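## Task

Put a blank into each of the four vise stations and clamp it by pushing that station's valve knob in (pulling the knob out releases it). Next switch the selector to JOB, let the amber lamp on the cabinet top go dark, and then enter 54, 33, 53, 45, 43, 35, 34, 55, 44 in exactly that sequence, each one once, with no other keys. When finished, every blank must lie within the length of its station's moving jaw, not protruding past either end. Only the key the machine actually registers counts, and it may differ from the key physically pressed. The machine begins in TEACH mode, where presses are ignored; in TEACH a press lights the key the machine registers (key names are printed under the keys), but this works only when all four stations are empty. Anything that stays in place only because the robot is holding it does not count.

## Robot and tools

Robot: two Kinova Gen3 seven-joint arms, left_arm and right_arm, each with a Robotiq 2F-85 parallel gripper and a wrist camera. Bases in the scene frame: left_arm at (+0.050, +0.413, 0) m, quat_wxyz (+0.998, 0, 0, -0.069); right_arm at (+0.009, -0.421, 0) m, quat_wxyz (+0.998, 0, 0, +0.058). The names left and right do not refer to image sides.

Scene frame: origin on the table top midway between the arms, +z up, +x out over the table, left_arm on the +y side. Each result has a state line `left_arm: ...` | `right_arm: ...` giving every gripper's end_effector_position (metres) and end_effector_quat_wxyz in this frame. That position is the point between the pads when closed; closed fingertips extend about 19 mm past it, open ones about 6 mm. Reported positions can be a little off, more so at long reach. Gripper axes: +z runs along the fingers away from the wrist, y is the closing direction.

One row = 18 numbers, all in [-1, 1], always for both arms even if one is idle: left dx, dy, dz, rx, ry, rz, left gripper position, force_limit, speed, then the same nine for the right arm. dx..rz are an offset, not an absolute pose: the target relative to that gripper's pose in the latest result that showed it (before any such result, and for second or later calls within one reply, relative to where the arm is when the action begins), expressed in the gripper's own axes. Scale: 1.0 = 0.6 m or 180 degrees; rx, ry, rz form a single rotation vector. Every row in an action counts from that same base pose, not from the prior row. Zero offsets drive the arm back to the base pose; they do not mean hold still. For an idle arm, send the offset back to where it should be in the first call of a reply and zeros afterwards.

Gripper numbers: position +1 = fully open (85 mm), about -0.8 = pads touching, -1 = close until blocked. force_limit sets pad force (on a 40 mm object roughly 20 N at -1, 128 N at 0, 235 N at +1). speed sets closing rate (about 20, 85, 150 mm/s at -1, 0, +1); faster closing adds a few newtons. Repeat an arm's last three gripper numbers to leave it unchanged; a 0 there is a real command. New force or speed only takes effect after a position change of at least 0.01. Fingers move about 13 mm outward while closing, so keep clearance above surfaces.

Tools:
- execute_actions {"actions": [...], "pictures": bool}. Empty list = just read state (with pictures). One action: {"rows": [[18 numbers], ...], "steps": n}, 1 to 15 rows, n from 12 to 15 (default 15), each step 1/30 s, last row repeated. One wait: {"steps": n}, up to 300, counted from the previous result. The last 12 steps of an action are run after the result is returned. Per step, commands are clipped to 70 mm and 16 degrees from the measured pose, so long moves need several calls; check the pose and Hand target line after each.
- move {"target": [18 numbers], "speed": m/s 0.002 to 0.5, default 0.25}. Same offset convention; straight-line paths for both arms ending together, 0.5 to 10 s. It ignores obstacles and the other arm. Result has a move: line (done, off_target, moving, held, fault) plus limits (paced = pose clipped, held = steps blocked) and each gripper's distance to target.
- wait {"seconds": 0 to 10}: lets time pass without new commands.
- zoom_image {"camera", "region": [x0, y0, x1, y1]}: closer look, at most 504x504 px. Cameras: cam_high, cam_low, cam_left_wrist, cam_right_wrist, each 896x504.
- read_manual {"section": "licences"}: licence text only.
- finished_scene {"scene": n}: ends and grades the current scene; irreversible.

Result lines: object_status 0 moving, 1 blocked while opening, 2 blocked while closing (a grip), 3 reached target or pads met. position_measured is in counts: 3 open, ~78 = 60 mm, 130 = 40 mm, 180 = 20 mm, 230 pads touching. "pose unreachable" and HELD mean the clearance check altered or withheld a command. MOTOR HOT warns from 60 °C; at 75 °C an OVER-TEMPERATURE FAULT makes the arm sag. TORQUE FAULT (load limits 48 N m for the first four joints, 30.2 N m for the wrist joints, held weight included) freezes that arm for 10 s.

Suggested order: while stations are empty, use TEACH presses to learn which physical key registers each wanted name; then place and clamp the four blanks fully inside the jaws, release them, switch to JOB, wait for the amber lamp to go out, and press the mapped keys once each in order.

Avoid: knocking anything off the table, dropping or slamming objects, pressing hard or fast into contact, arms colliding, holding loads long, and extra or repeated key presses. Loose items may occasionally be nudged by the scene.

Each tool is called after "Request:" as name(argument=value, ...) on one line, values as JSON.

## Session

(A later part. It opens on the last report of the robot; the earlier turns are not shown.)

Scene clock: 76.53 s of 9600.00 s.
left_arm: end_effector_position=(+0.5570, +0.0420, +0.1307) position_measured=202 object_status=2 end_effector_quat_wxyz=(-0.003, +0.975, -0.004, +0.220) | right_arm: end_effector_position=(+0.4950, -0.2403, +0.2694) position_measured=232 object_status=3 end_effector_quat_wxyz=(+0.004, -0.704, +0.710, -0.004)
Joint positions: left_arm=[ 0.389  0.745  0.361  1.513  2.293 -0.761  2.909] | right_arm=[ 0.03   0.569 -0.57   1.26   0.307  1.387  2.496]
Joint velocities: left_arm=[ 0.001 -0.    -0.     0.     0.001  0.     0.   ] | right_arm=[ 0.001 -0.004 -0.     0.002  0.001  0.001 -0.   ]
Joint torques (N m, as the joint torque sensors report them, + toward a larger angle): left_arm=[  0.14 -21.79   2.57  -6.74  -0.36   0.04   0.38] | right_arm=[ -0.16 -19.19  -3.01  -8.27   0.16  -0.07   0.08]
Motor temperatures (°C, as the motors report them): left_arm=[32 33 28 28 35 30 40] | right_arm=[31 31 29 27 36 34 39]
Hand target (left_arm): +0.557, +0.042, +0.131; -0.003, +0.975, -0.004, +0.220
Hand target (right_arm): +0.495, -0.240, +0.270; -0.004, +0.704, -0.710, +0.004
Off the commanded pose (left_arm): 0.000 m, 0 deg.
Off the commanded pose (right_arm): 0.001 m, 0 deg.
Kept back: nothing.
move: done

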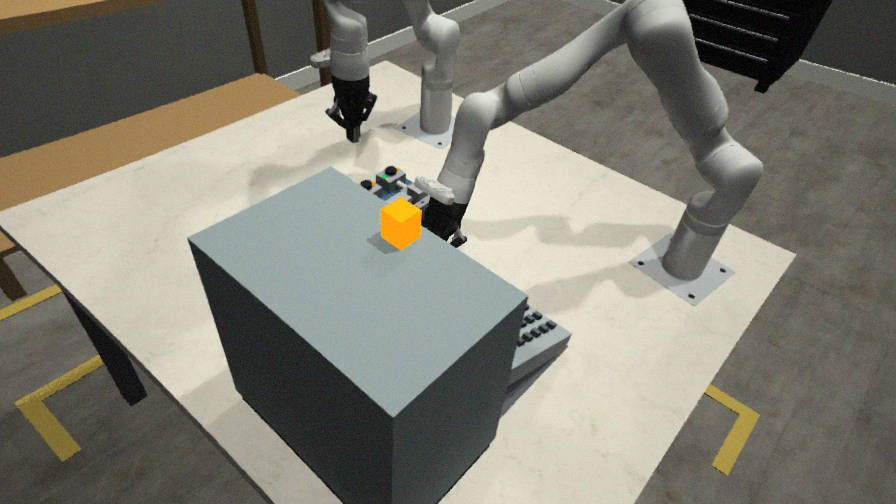

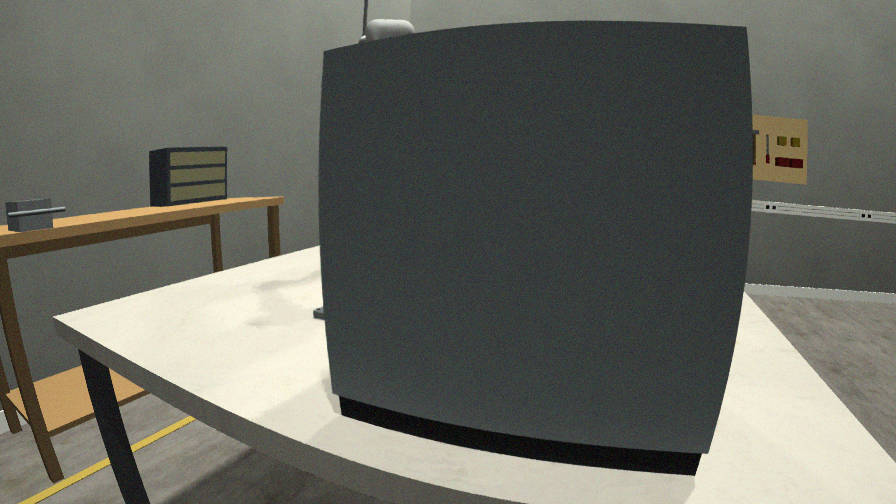

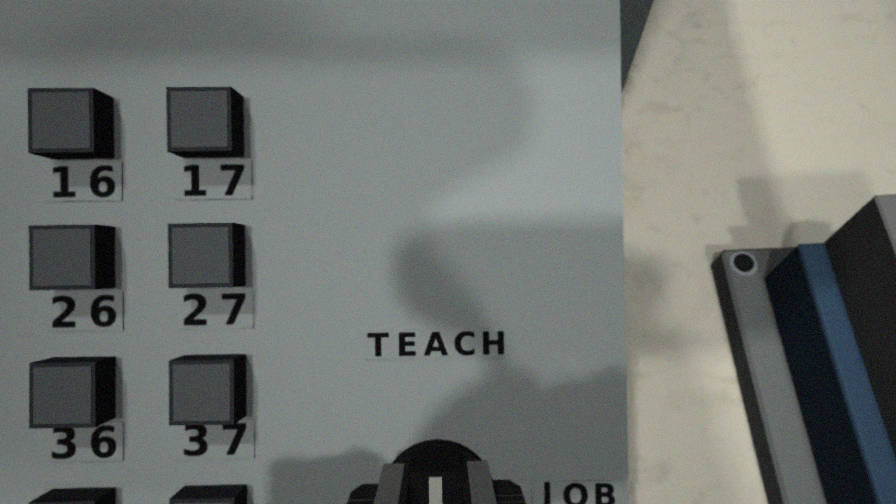

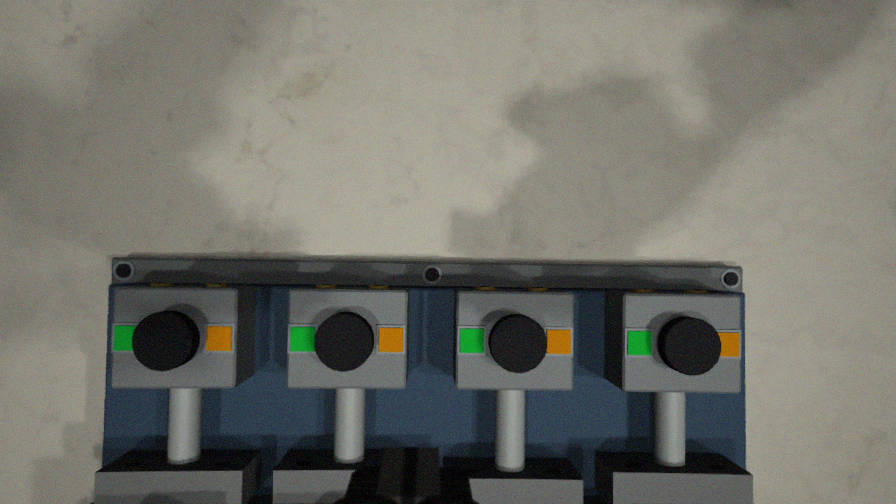

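All green. Turn the selector; also pull the right arm in toward its base to reduce load.

Request:
move(target=[0,0,0,0,0,0.5,-1,-0.7,-0.3,0.15,0.25,0,0,0,0,-1,0,0.3], speed=0.4)

Request:
move(target=[0,0,0,0,0,0,-0.3,0,0,0,0,0,0,0,0,-1,0,0.3])

Request:
move(target=[0,0,-0.06,0,0,0,-0.3,0,0,0,0,0,0,0,0,-1,0,0.3], speed=0.12)

Scene clock: 79.57 s of 9600.00 s.
left_arm: end_effector_position=(+0.5550, +0.0398, +0.1298) position_measured=202 object_status=2 end_effector_quat_wxyz=(-0.156, +0.686, -0.694, +0.154) | right_arm: end_effector_position=(+0.3447, -0.3292, +0.2677) position_measured=232 object_status=3 end_effector_quat_wxyz=(+0.004, -0.704, +0.710, -0.005)
Joint positions: left_arm=[ 0.228  0.814  0.668  1.522  2.049 -0.904  1.487] | right_arm=[ 0.307  0.168 -0.617  1.825  0.111  1.171  2.67 ]
Joint velocities: left_arm=[-0.003  0.001  0.001 -0.002  0.004 -0.001 -0.009] | right_arm=[ 0.004 -0.005  0.001  0.002 -0.001 -0.     0.001]
Joint torques (N m, as the joint torque sensors report them, + toward a larger angle): left_arm=[ -1.4  -22.49   3.23  -6.79  -0.79  -0.44   0.22] | right_arm=[ -0.13 -10.11  -1.48  -8.17  -0.08  -0.18  -0.11]
Motor temperatures (°C, as the motors report them): left_arm=[32 33 28 28 35 30 40] | right_arm=[31 31 29 27 36 34 39]
Hand target (left_arm): +0.557, +0.042, +0.131; -0.158, +0.687, -0.693, +0.154
Hand target (right_arm): +0.345, -0.329, +0.268; -0.004, +0.704, -0.710, +0.005
Off the commanded pose (left_arm): 0.003 m, 0 deg.
Off the commanded pose (right_arm): 0.001 m, 0 deg.
Kept back: nothing.
move: done

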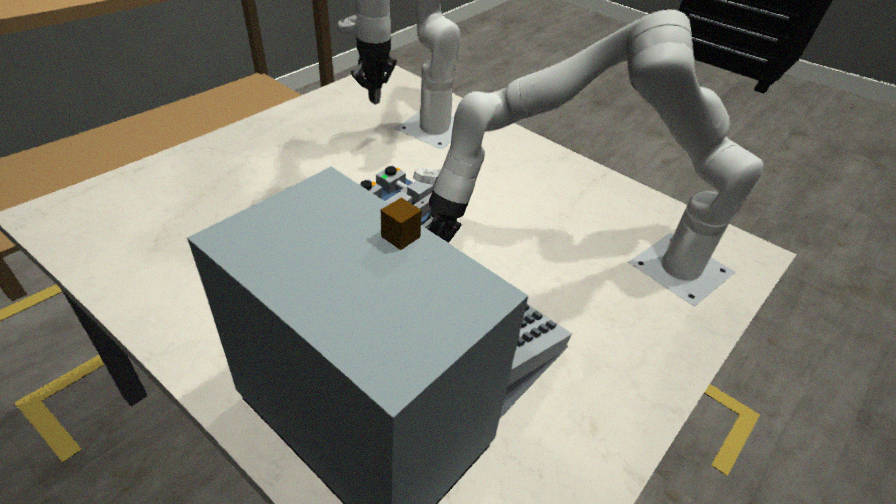

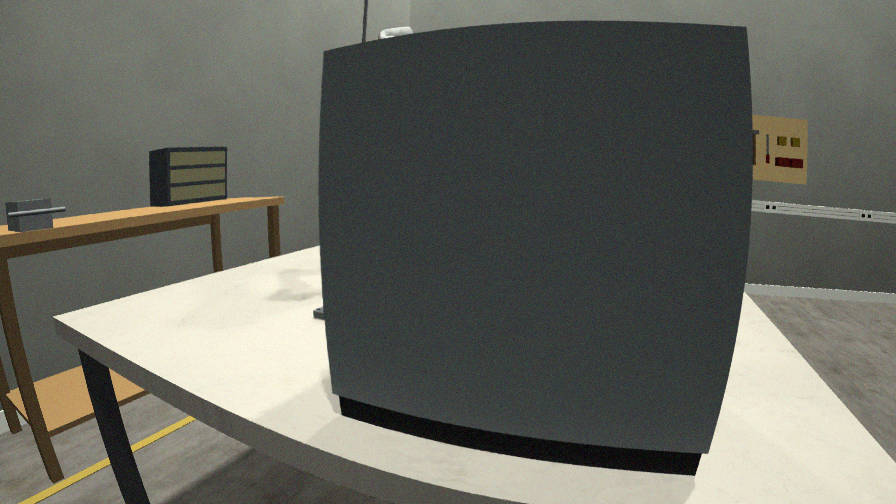

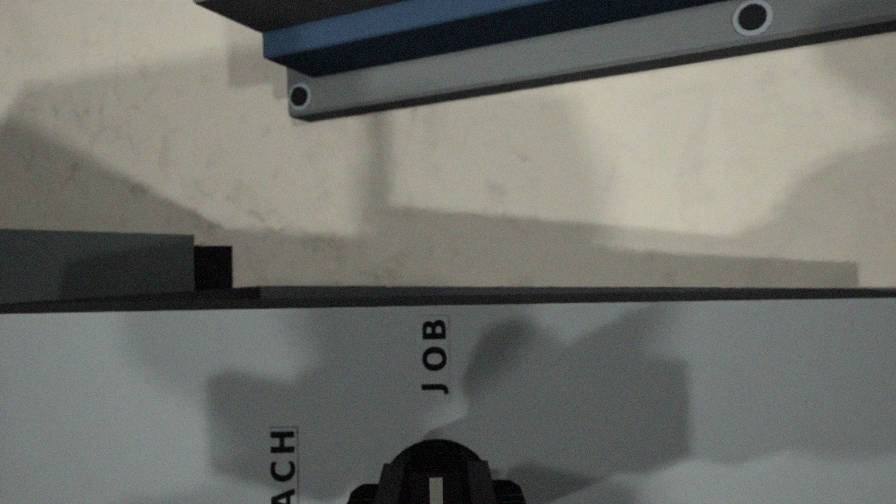

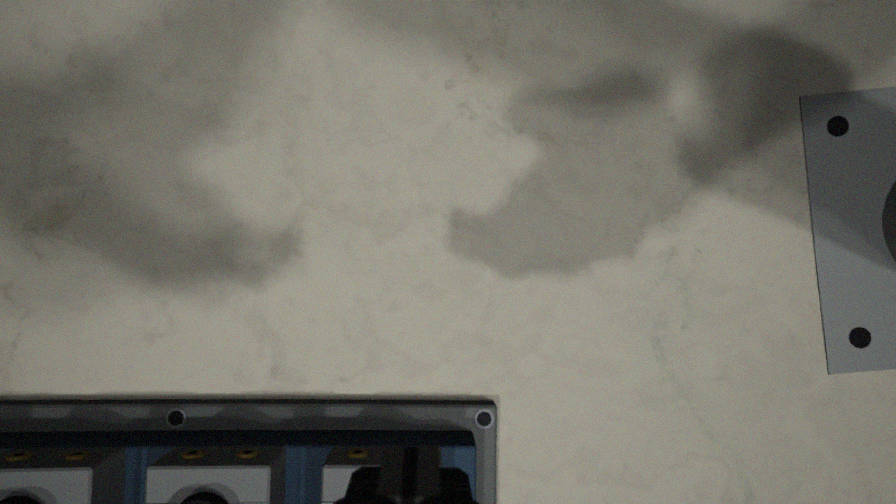

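Scene clock: 80.10 s of 9600.00 s.
left_arm: end_effector_position=(+0.5550, +0.0398, +0.1298) position_measured=167 object_status=0 end_effector_quat_wxyz=(-0.156, +0.686, -0.694, +0.154) | right_arm: end_effector_position=(+0.3447, -0.3292, +0.2677) position_measured=232 object_status=3 end_effector_quat_wxyz=(+0.004, -0.704, +0.710, -0.005)
Joint positions: left_arm=[ 0.228  0.814  0.668  1.522  2.05  -0.904  1.487] | right_arm=[ 0.307  0.168 -0.617  1.825  0.111  1.171  2.67 ]
Joint velocities: left_arm=[-0.001 -0.001  0.    -0.    -0.001  0.     0.   ] | right_arm=[ 0.     0.    -0.001  0.001  0.001 -0.     0.   ]
Joint torques (N m, as the joint torque sensors report them, + toward a larger angle): left_arm=[  0.12 -21.56   4.67  -6.08  -0.55  -0.04   0.19] | right_arm=[ -0.22 -10.47  -1.45  -8.11   0.12  -0.11   0.01]
Motor temperatures (°C, as the motors report them): left_arm=[32 33 28 28 35 30 40] | right_arm=[31 31 29 27 36 34 39]
Hand target (left_arm): +0.555, +0.040, +0.130; -0.156, +0.686, -0.694, +0.154
Hand target (right_arm): +0.345, -0.329, +0.268; -0.004, +0.704, -0.710, +0.005
Off the commanded pose (left_arm): 0.000 m, 0 deg.
Off the commanded pose (right_arm): 0.000 m, 0 deg.
Kept back: nothing.
move: done

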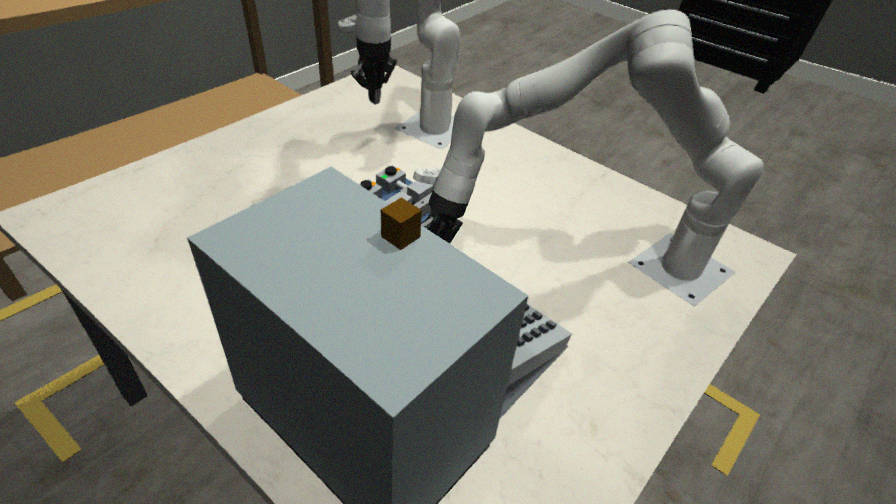

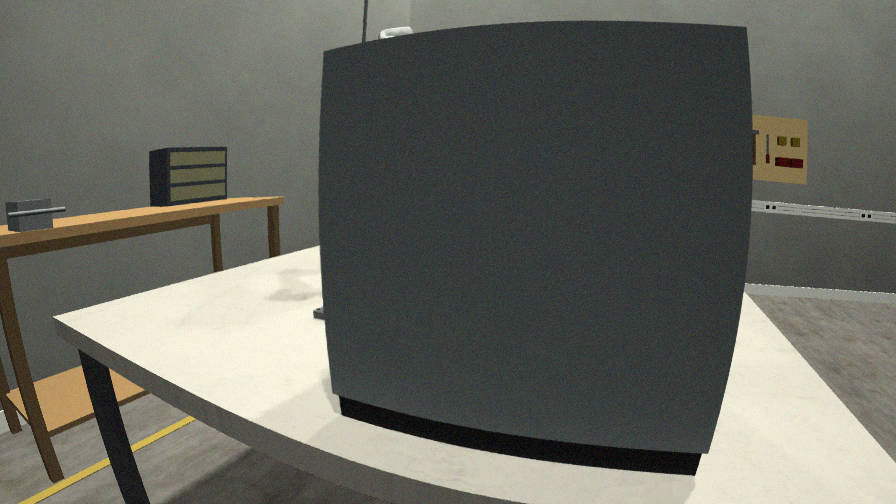

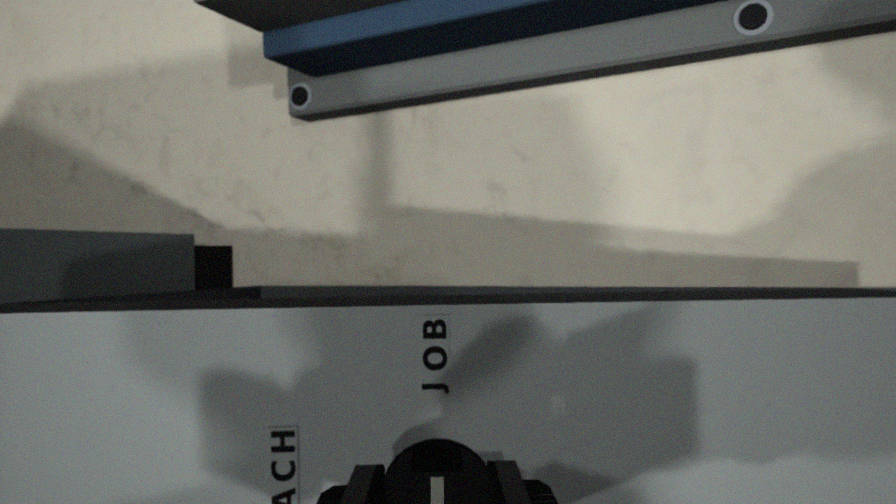

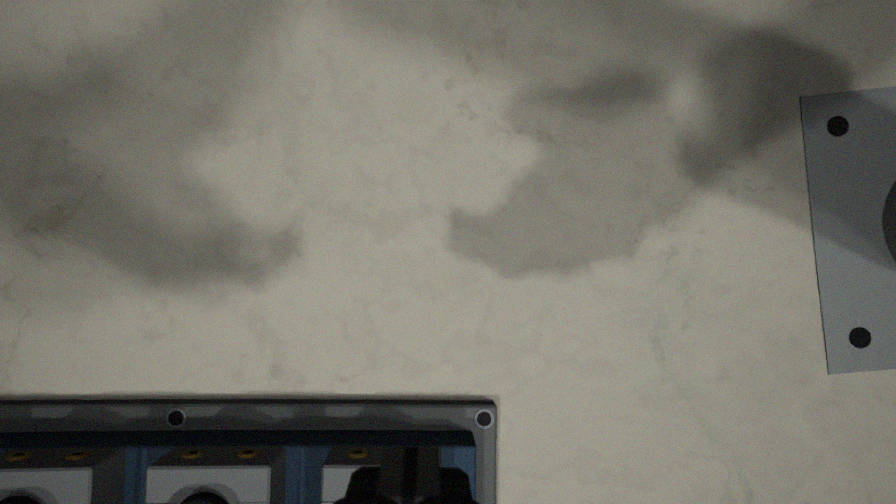

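Scene clock: 80.93 s of 9600.00 s.
left_arm: end_effector_position=(+0.5397, +0.0397, +0.1621) position_measured=167 object_status=3 end_effector_quat_wxyz=(-0.156, +0.686, -0.694, +0.154) | right_arm: end_effector_position=(+0.3448, -0.3292, +0.2677) position_measured=232 object_status=3 end_effector_quat_wxyz=(+0.004, -0.704, +0.710, -0.005)
Joint positions: left_arm=[ 0.222  0.752  0.703  1.53   2.1   -0.952  1.46 ] | right_arm=[ 0.307  0.168 -0.617  1.825  0.111  1.171  2.67 ]
Joint velocities: left_arm=[-0.001 -0.003  0.001 -0.001  0.001 -0.003 -0.001] | right_arm=[ 0.    -0.     0.     0.001  0.001 -0.001 -0.   ]
Joint torques (N m, as the joint torque sensors report them, + toward a larger angle): left_arm=[  0.15 -19.9    5.11  -6.38  -0.52   0.04   0.15] | right_arm=[ -0.13 -10.52  -1.46  -8.     0.09  -0.27   0.06]
Motor temperatures (°C, as the motors report them): left_arm=[32 33 28 28 35 30 40] | right_arm=[31 31 29 27 36 34 39]
Hand target (left_arm): +0.540, +0.040, +0.162; -0.156, +0.686, -0.694, +0.154
Hand target (right_arm): +0.345, -0.329, +0.268; -0.004, +0.704, -0.710, +0.005
Off the commanded pose (left_arm): 0.000 m, 0 deg.
Off the commanded pose (right_arm): 0.000 m, 0 deg.
Kept back: nothing.
move: done

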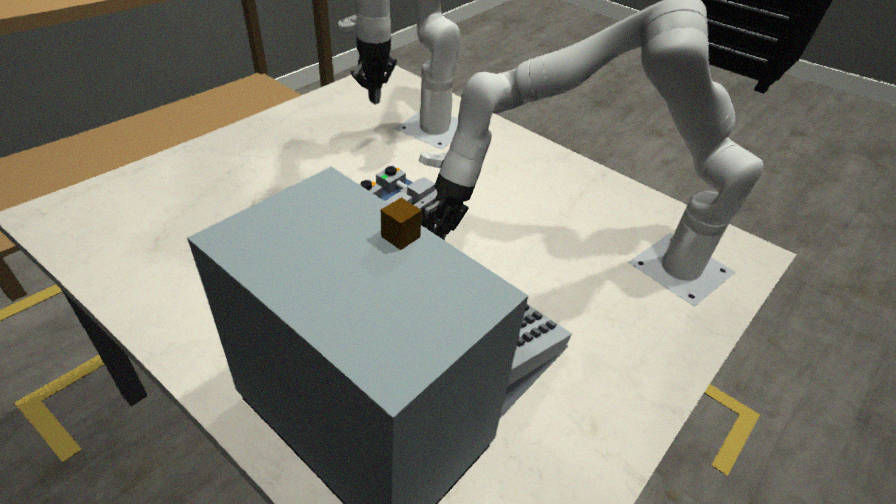

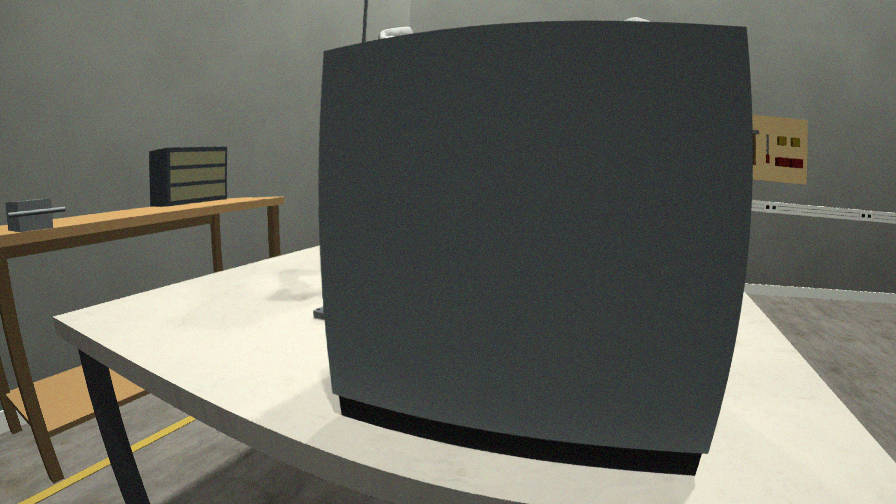

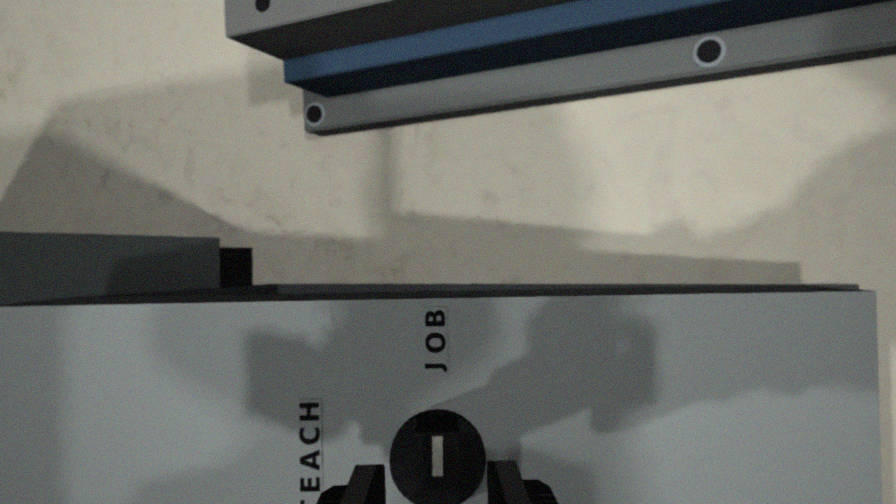

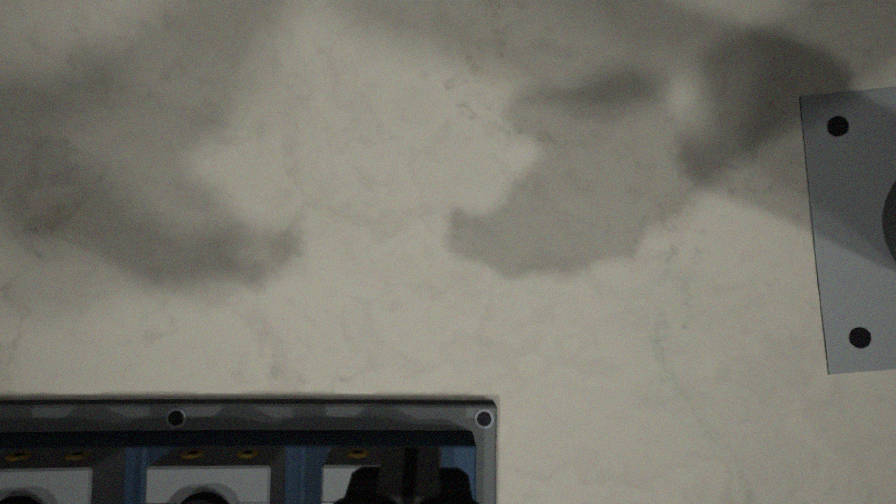

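Request:
move(target=[-0.2135,0.0587,0.03,0,0,-0.5035,-1,0,0,0,0,0,0,0,0,-1,0,0.3], speed=0.45)

Scene clock: 84.03 s of 9600.00 s.
left_arm: end_effector_position=(+0.5163, +0.1687, +0.1313) position_measured=232 object_status=3 end_effector_quat_wxyz=(-0.001, +0.976, -0.000, +0.218) | right_arm: end_effector_position=(+0.3448, -0.3292, +0.2677) position_measured=232 object_status=3 end_effector_quat_wxyz=(+0.004, -0.704, +0.710, -0.005)
Joint positions: left_arm=[ 0.223  0.533  0.301  1.921  2.226 -0.504  2.938] | right_arm=[ 0.307  0.168 -0.617  1.825  0.111  1.171  2.67 ]
Joint velocities: left_arm=[ 0.015 -0.005 -0.01   0.007 -0.014  0.01   0.023] | right_arm=[-0.001  0.     0.     0.     0.    -0.    -0.   ]
Joint torques (N m, as the joint torque sensors report them, + toward a larger angle): left_arm=[  0.01 -17.07   1.67  -5.89   0.     0.19   0.53] | right_arm=[ -0.08 -10.4   -1.49  -7.89  -0.02  -0.25   0.01]
Motor temperatures (°C, as the motors report them): left_arm=[32 33 28 28 35 30 40] | right_arm=[31 31 29 27 36 34 39]
Hand target (left_arm): +0.516, +0.168, +0.131; -0.000, +0.976, -0.000, +0.219
Hand target (right_arm): +0.345, -0.329, +0.268; -0.004, +0.704, -0.710, +0.005
Off the commanded pose (left_arm): 0.001 m, 0 deg.
Off the commanded pose (right_arm): 0.000 m, 0 deg.
Kept back: nothing.
move: done

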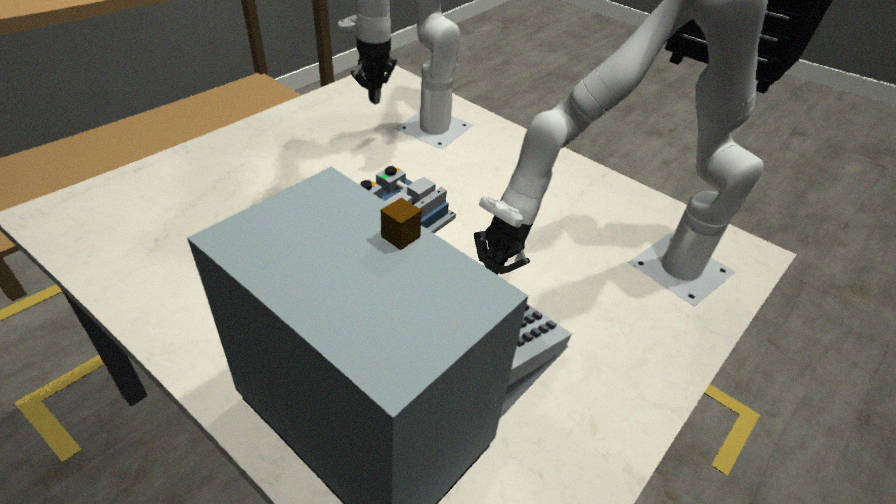

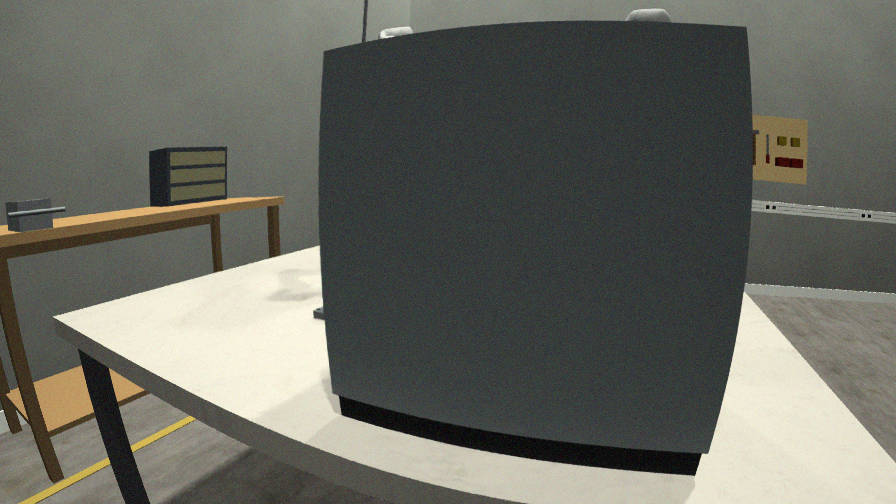

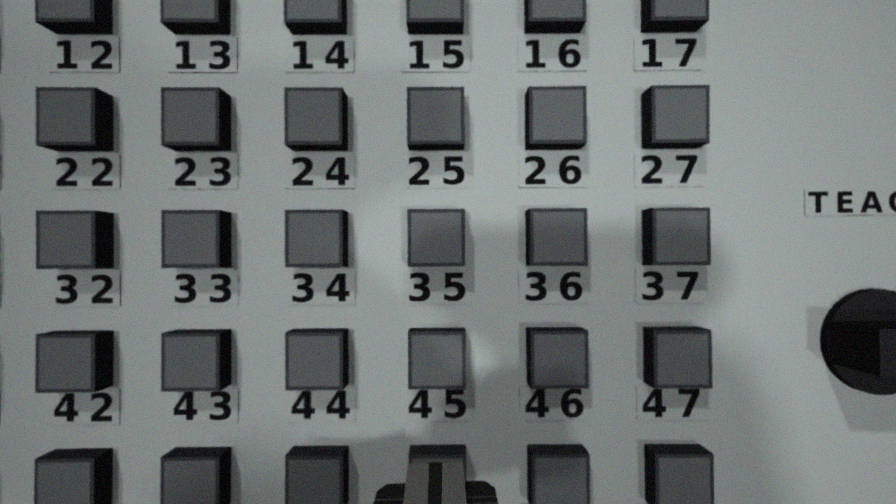

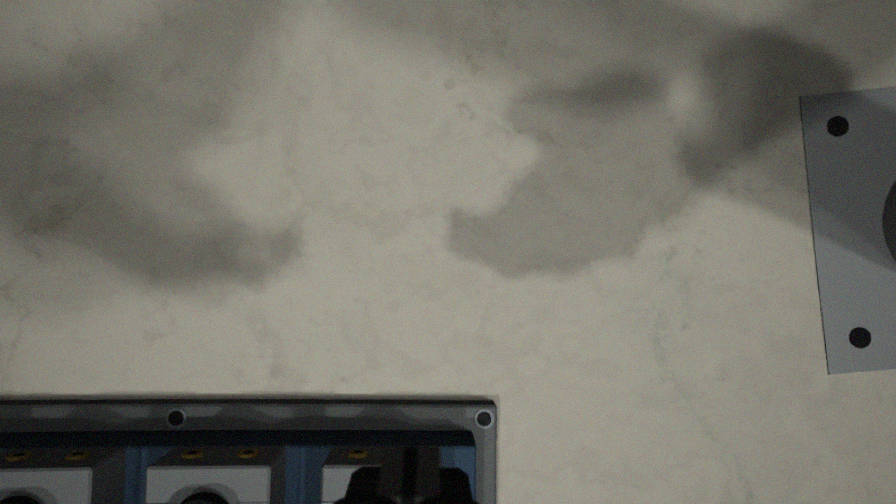

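Request:
move(target=[0,0.001,0.041,0,0,0,-1,0,0,0,0,0,0,0,0,-1,0,0.3], speed=0.035)

Request:
move(target=[0.1135,-0.056,-0.05,0,0,0,-1,0,0,0,0,0,0,0,0,-1,0,0.3], speed=0.1)

Scene clock: 85.50 s of 9600.00 s.
left_arm: end_effector_position=(+0.5258, +0.1681, +0.1110) position_measured=232 object_status=3 end_effector_quat_wxyz=(-0.001, +0.976, -0.000, +0.219) | right_arm: end_effector_position=(+0.3448, -0.3292, +0.2677) position_measured=232 object_status=3 end_effector_quat_wxyz=(+0.004, -0.704, +0.710, -0.005)
Joint positions: left_arm=[ 0.247  0.582  0.256  1.913  2.174 -0.46   2.985] | right_arm=[ 0.307  0.168 -0.617  1.825  0.111  1.171  2.67 ]
Joint velocities: left_arm=[ 0.008 -0.    -0.006  0.003 -0.01   0.003  0.009] | right_arm=[-0.    -0.001 -0.     0.001 -0.    -0.    -0.   ]
Joint torques (N m, as the joint torque sensors report them, + toward a larger angle): left_arm=[ -0.97 -14.1    0.07  -7.29  -0.41   0.99   0.08] | right_arm=[ -0.34 -10.31  -1.67  -7.89   0.14  -0.1    0.1 ]
Motor temperatures (°C, as the motors report them): left_arm=[32 33 28 28 35 30 40] | right_arm=[31 31 29 27 36 34 39]
Hand target (left_arm): +0.527, +0.168, +0.109; -0.001, +0.976, -0.000, +0.218
Hand target (right_arm): +0.345, -0.329, +0.268; -0.004, +0.704, -0.710, +0.005
Off the commanded pose (left_arm): 0.002 m, 0 deg.
Off the commanded pose (right_arm): 0.000 m, 0 deg.
Kept back: nothing.
move: done

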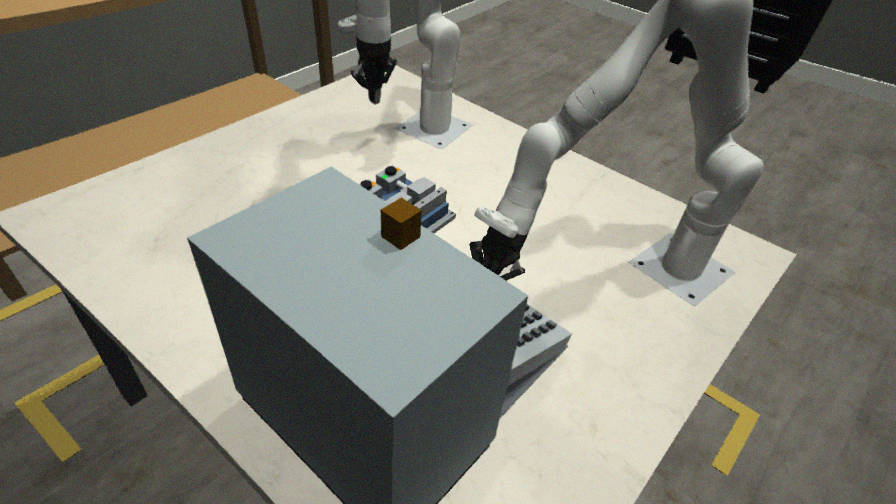

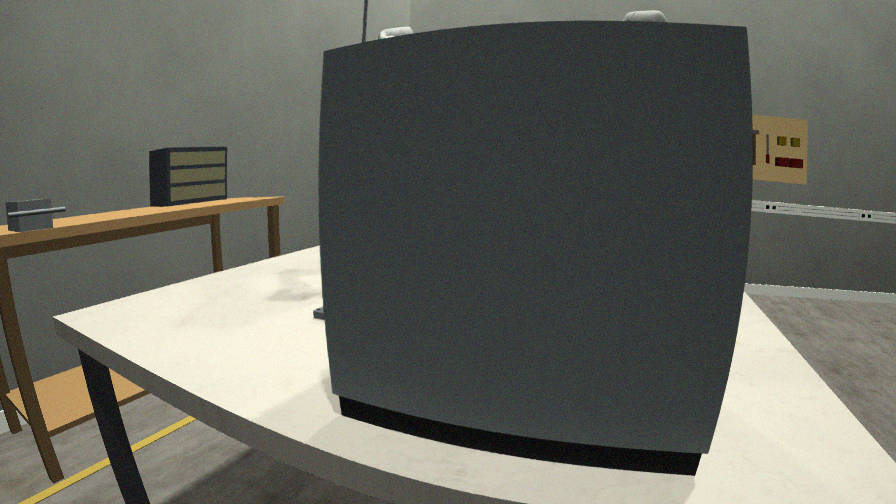

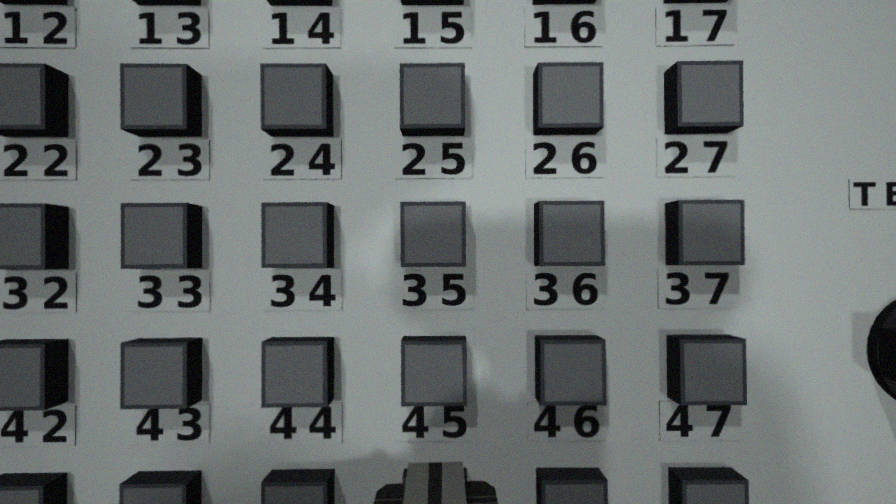

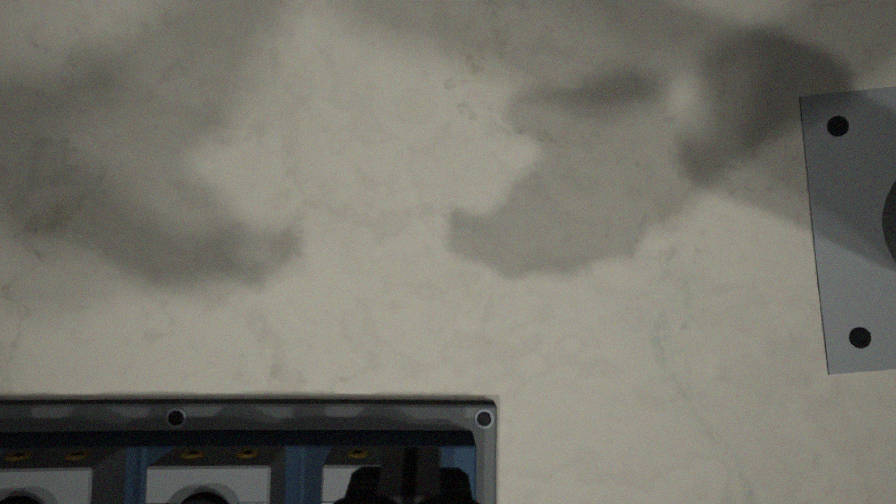

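Scene clock: 86.77 s of 9600.00 s.
left_arm: end_effector_position=(+0.5744, +0.2014, +0.1672) position_measured=232 object_status=3 end_effector_quat_wxyz=(-0.001, +0.976, -0.001, +0.219) | right_arm: end_effector_position=(+0.3448, -0.3292, +0.2677) position_measured=232 object_status=3 end_effector_quat_wxyz=(+0.004, -0.704, +0.710, -0.005)
Joint positions: left_arm=[ 0.017  0.54   0.423  1.778  2.351 -0.598  2.658] | right_arm=[ 0.307  0.168 -0.617  1.825  0.111  1.171  2.67 ]
Joint velocities: left_arm=[-0.006  0.     0.001 -0.003  0.003 -0.002 -0.006] | right_arm=[ 0.002 -0.    -0.001  0.001 -0.    -0.     0.   ]
Joint torques (N m, as the joint torque sensors report them, + toward a larger angle): left_arm=[  0.2  -18.16   2.38  -6.17  -0.13   0.58   0.03] | right_arm=[ -0.2  -10.46  -1.4   -7.73   0.12  -0.1    0.06]
Motor temperatures (°C, as the motors report them): left_arm=[32 33 28 28 35 30 40] | right_arm=[31 31 29 27 36 34 39]
Hand target (left_arm): +0.575, +0.202, +0.167; -0.001, +0.976, -0.000, +0.219
Hand target (right_arm): +0.345, -0.329, +0.268; -0.004, +0.704, -0.710, +0.005
Off the commanded pose (left_arm): 0.000 m, 0 deg.
Off the commanded pose (right_arm): 0.000 m, 0 deg.
Kept back: nothing.
move: done

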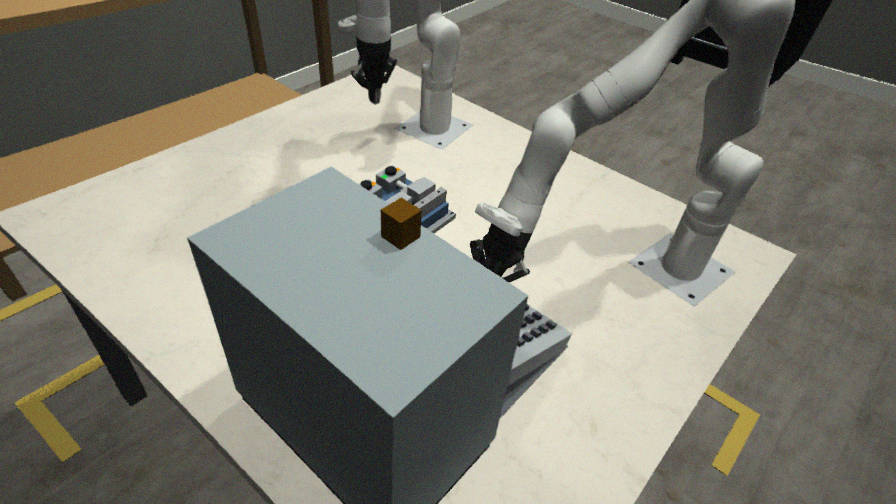

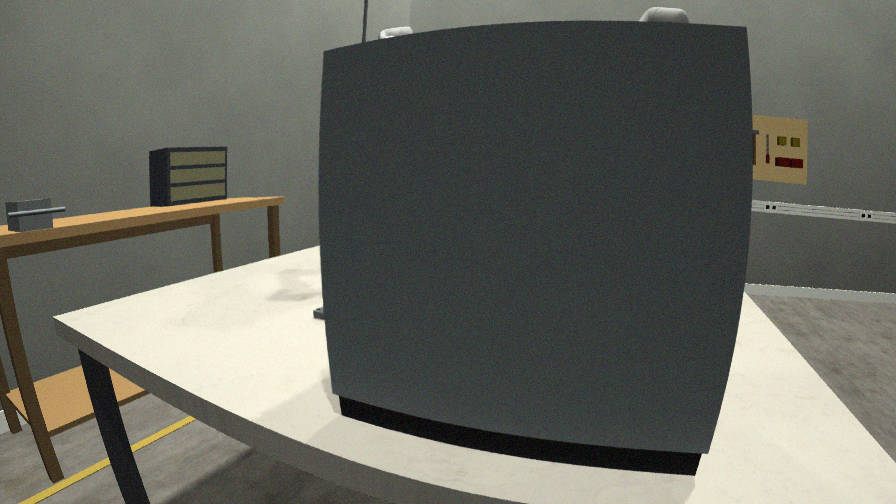

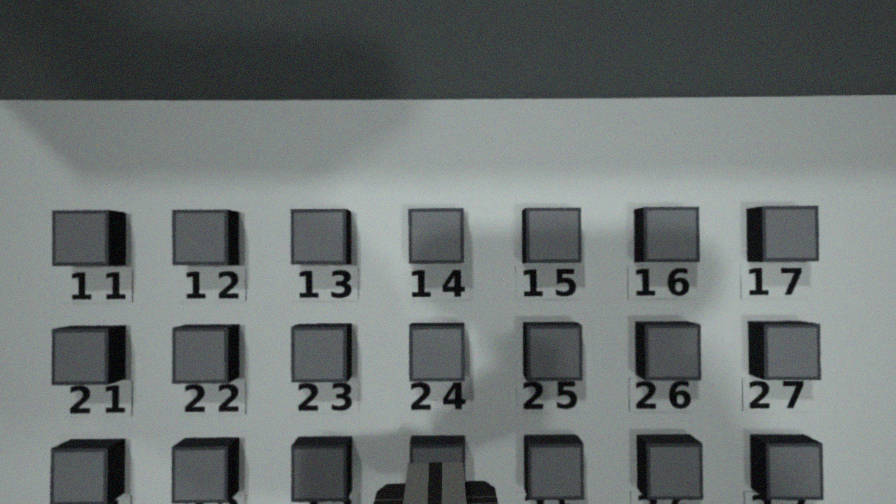

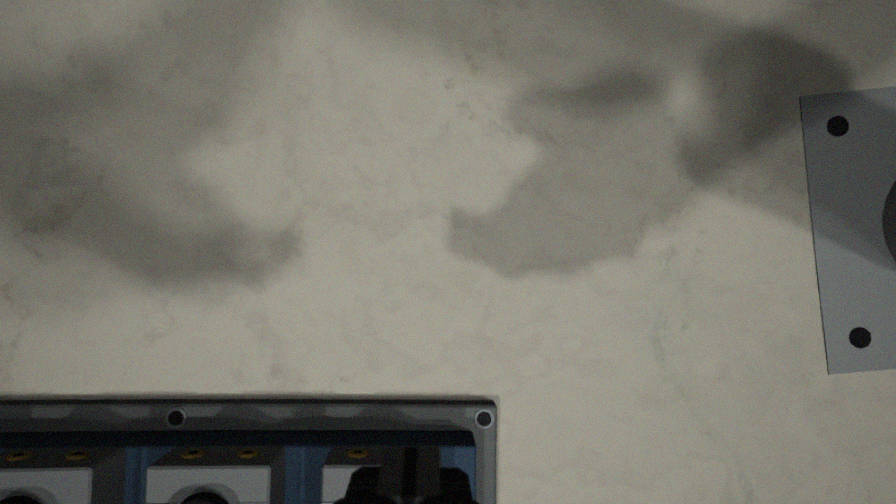

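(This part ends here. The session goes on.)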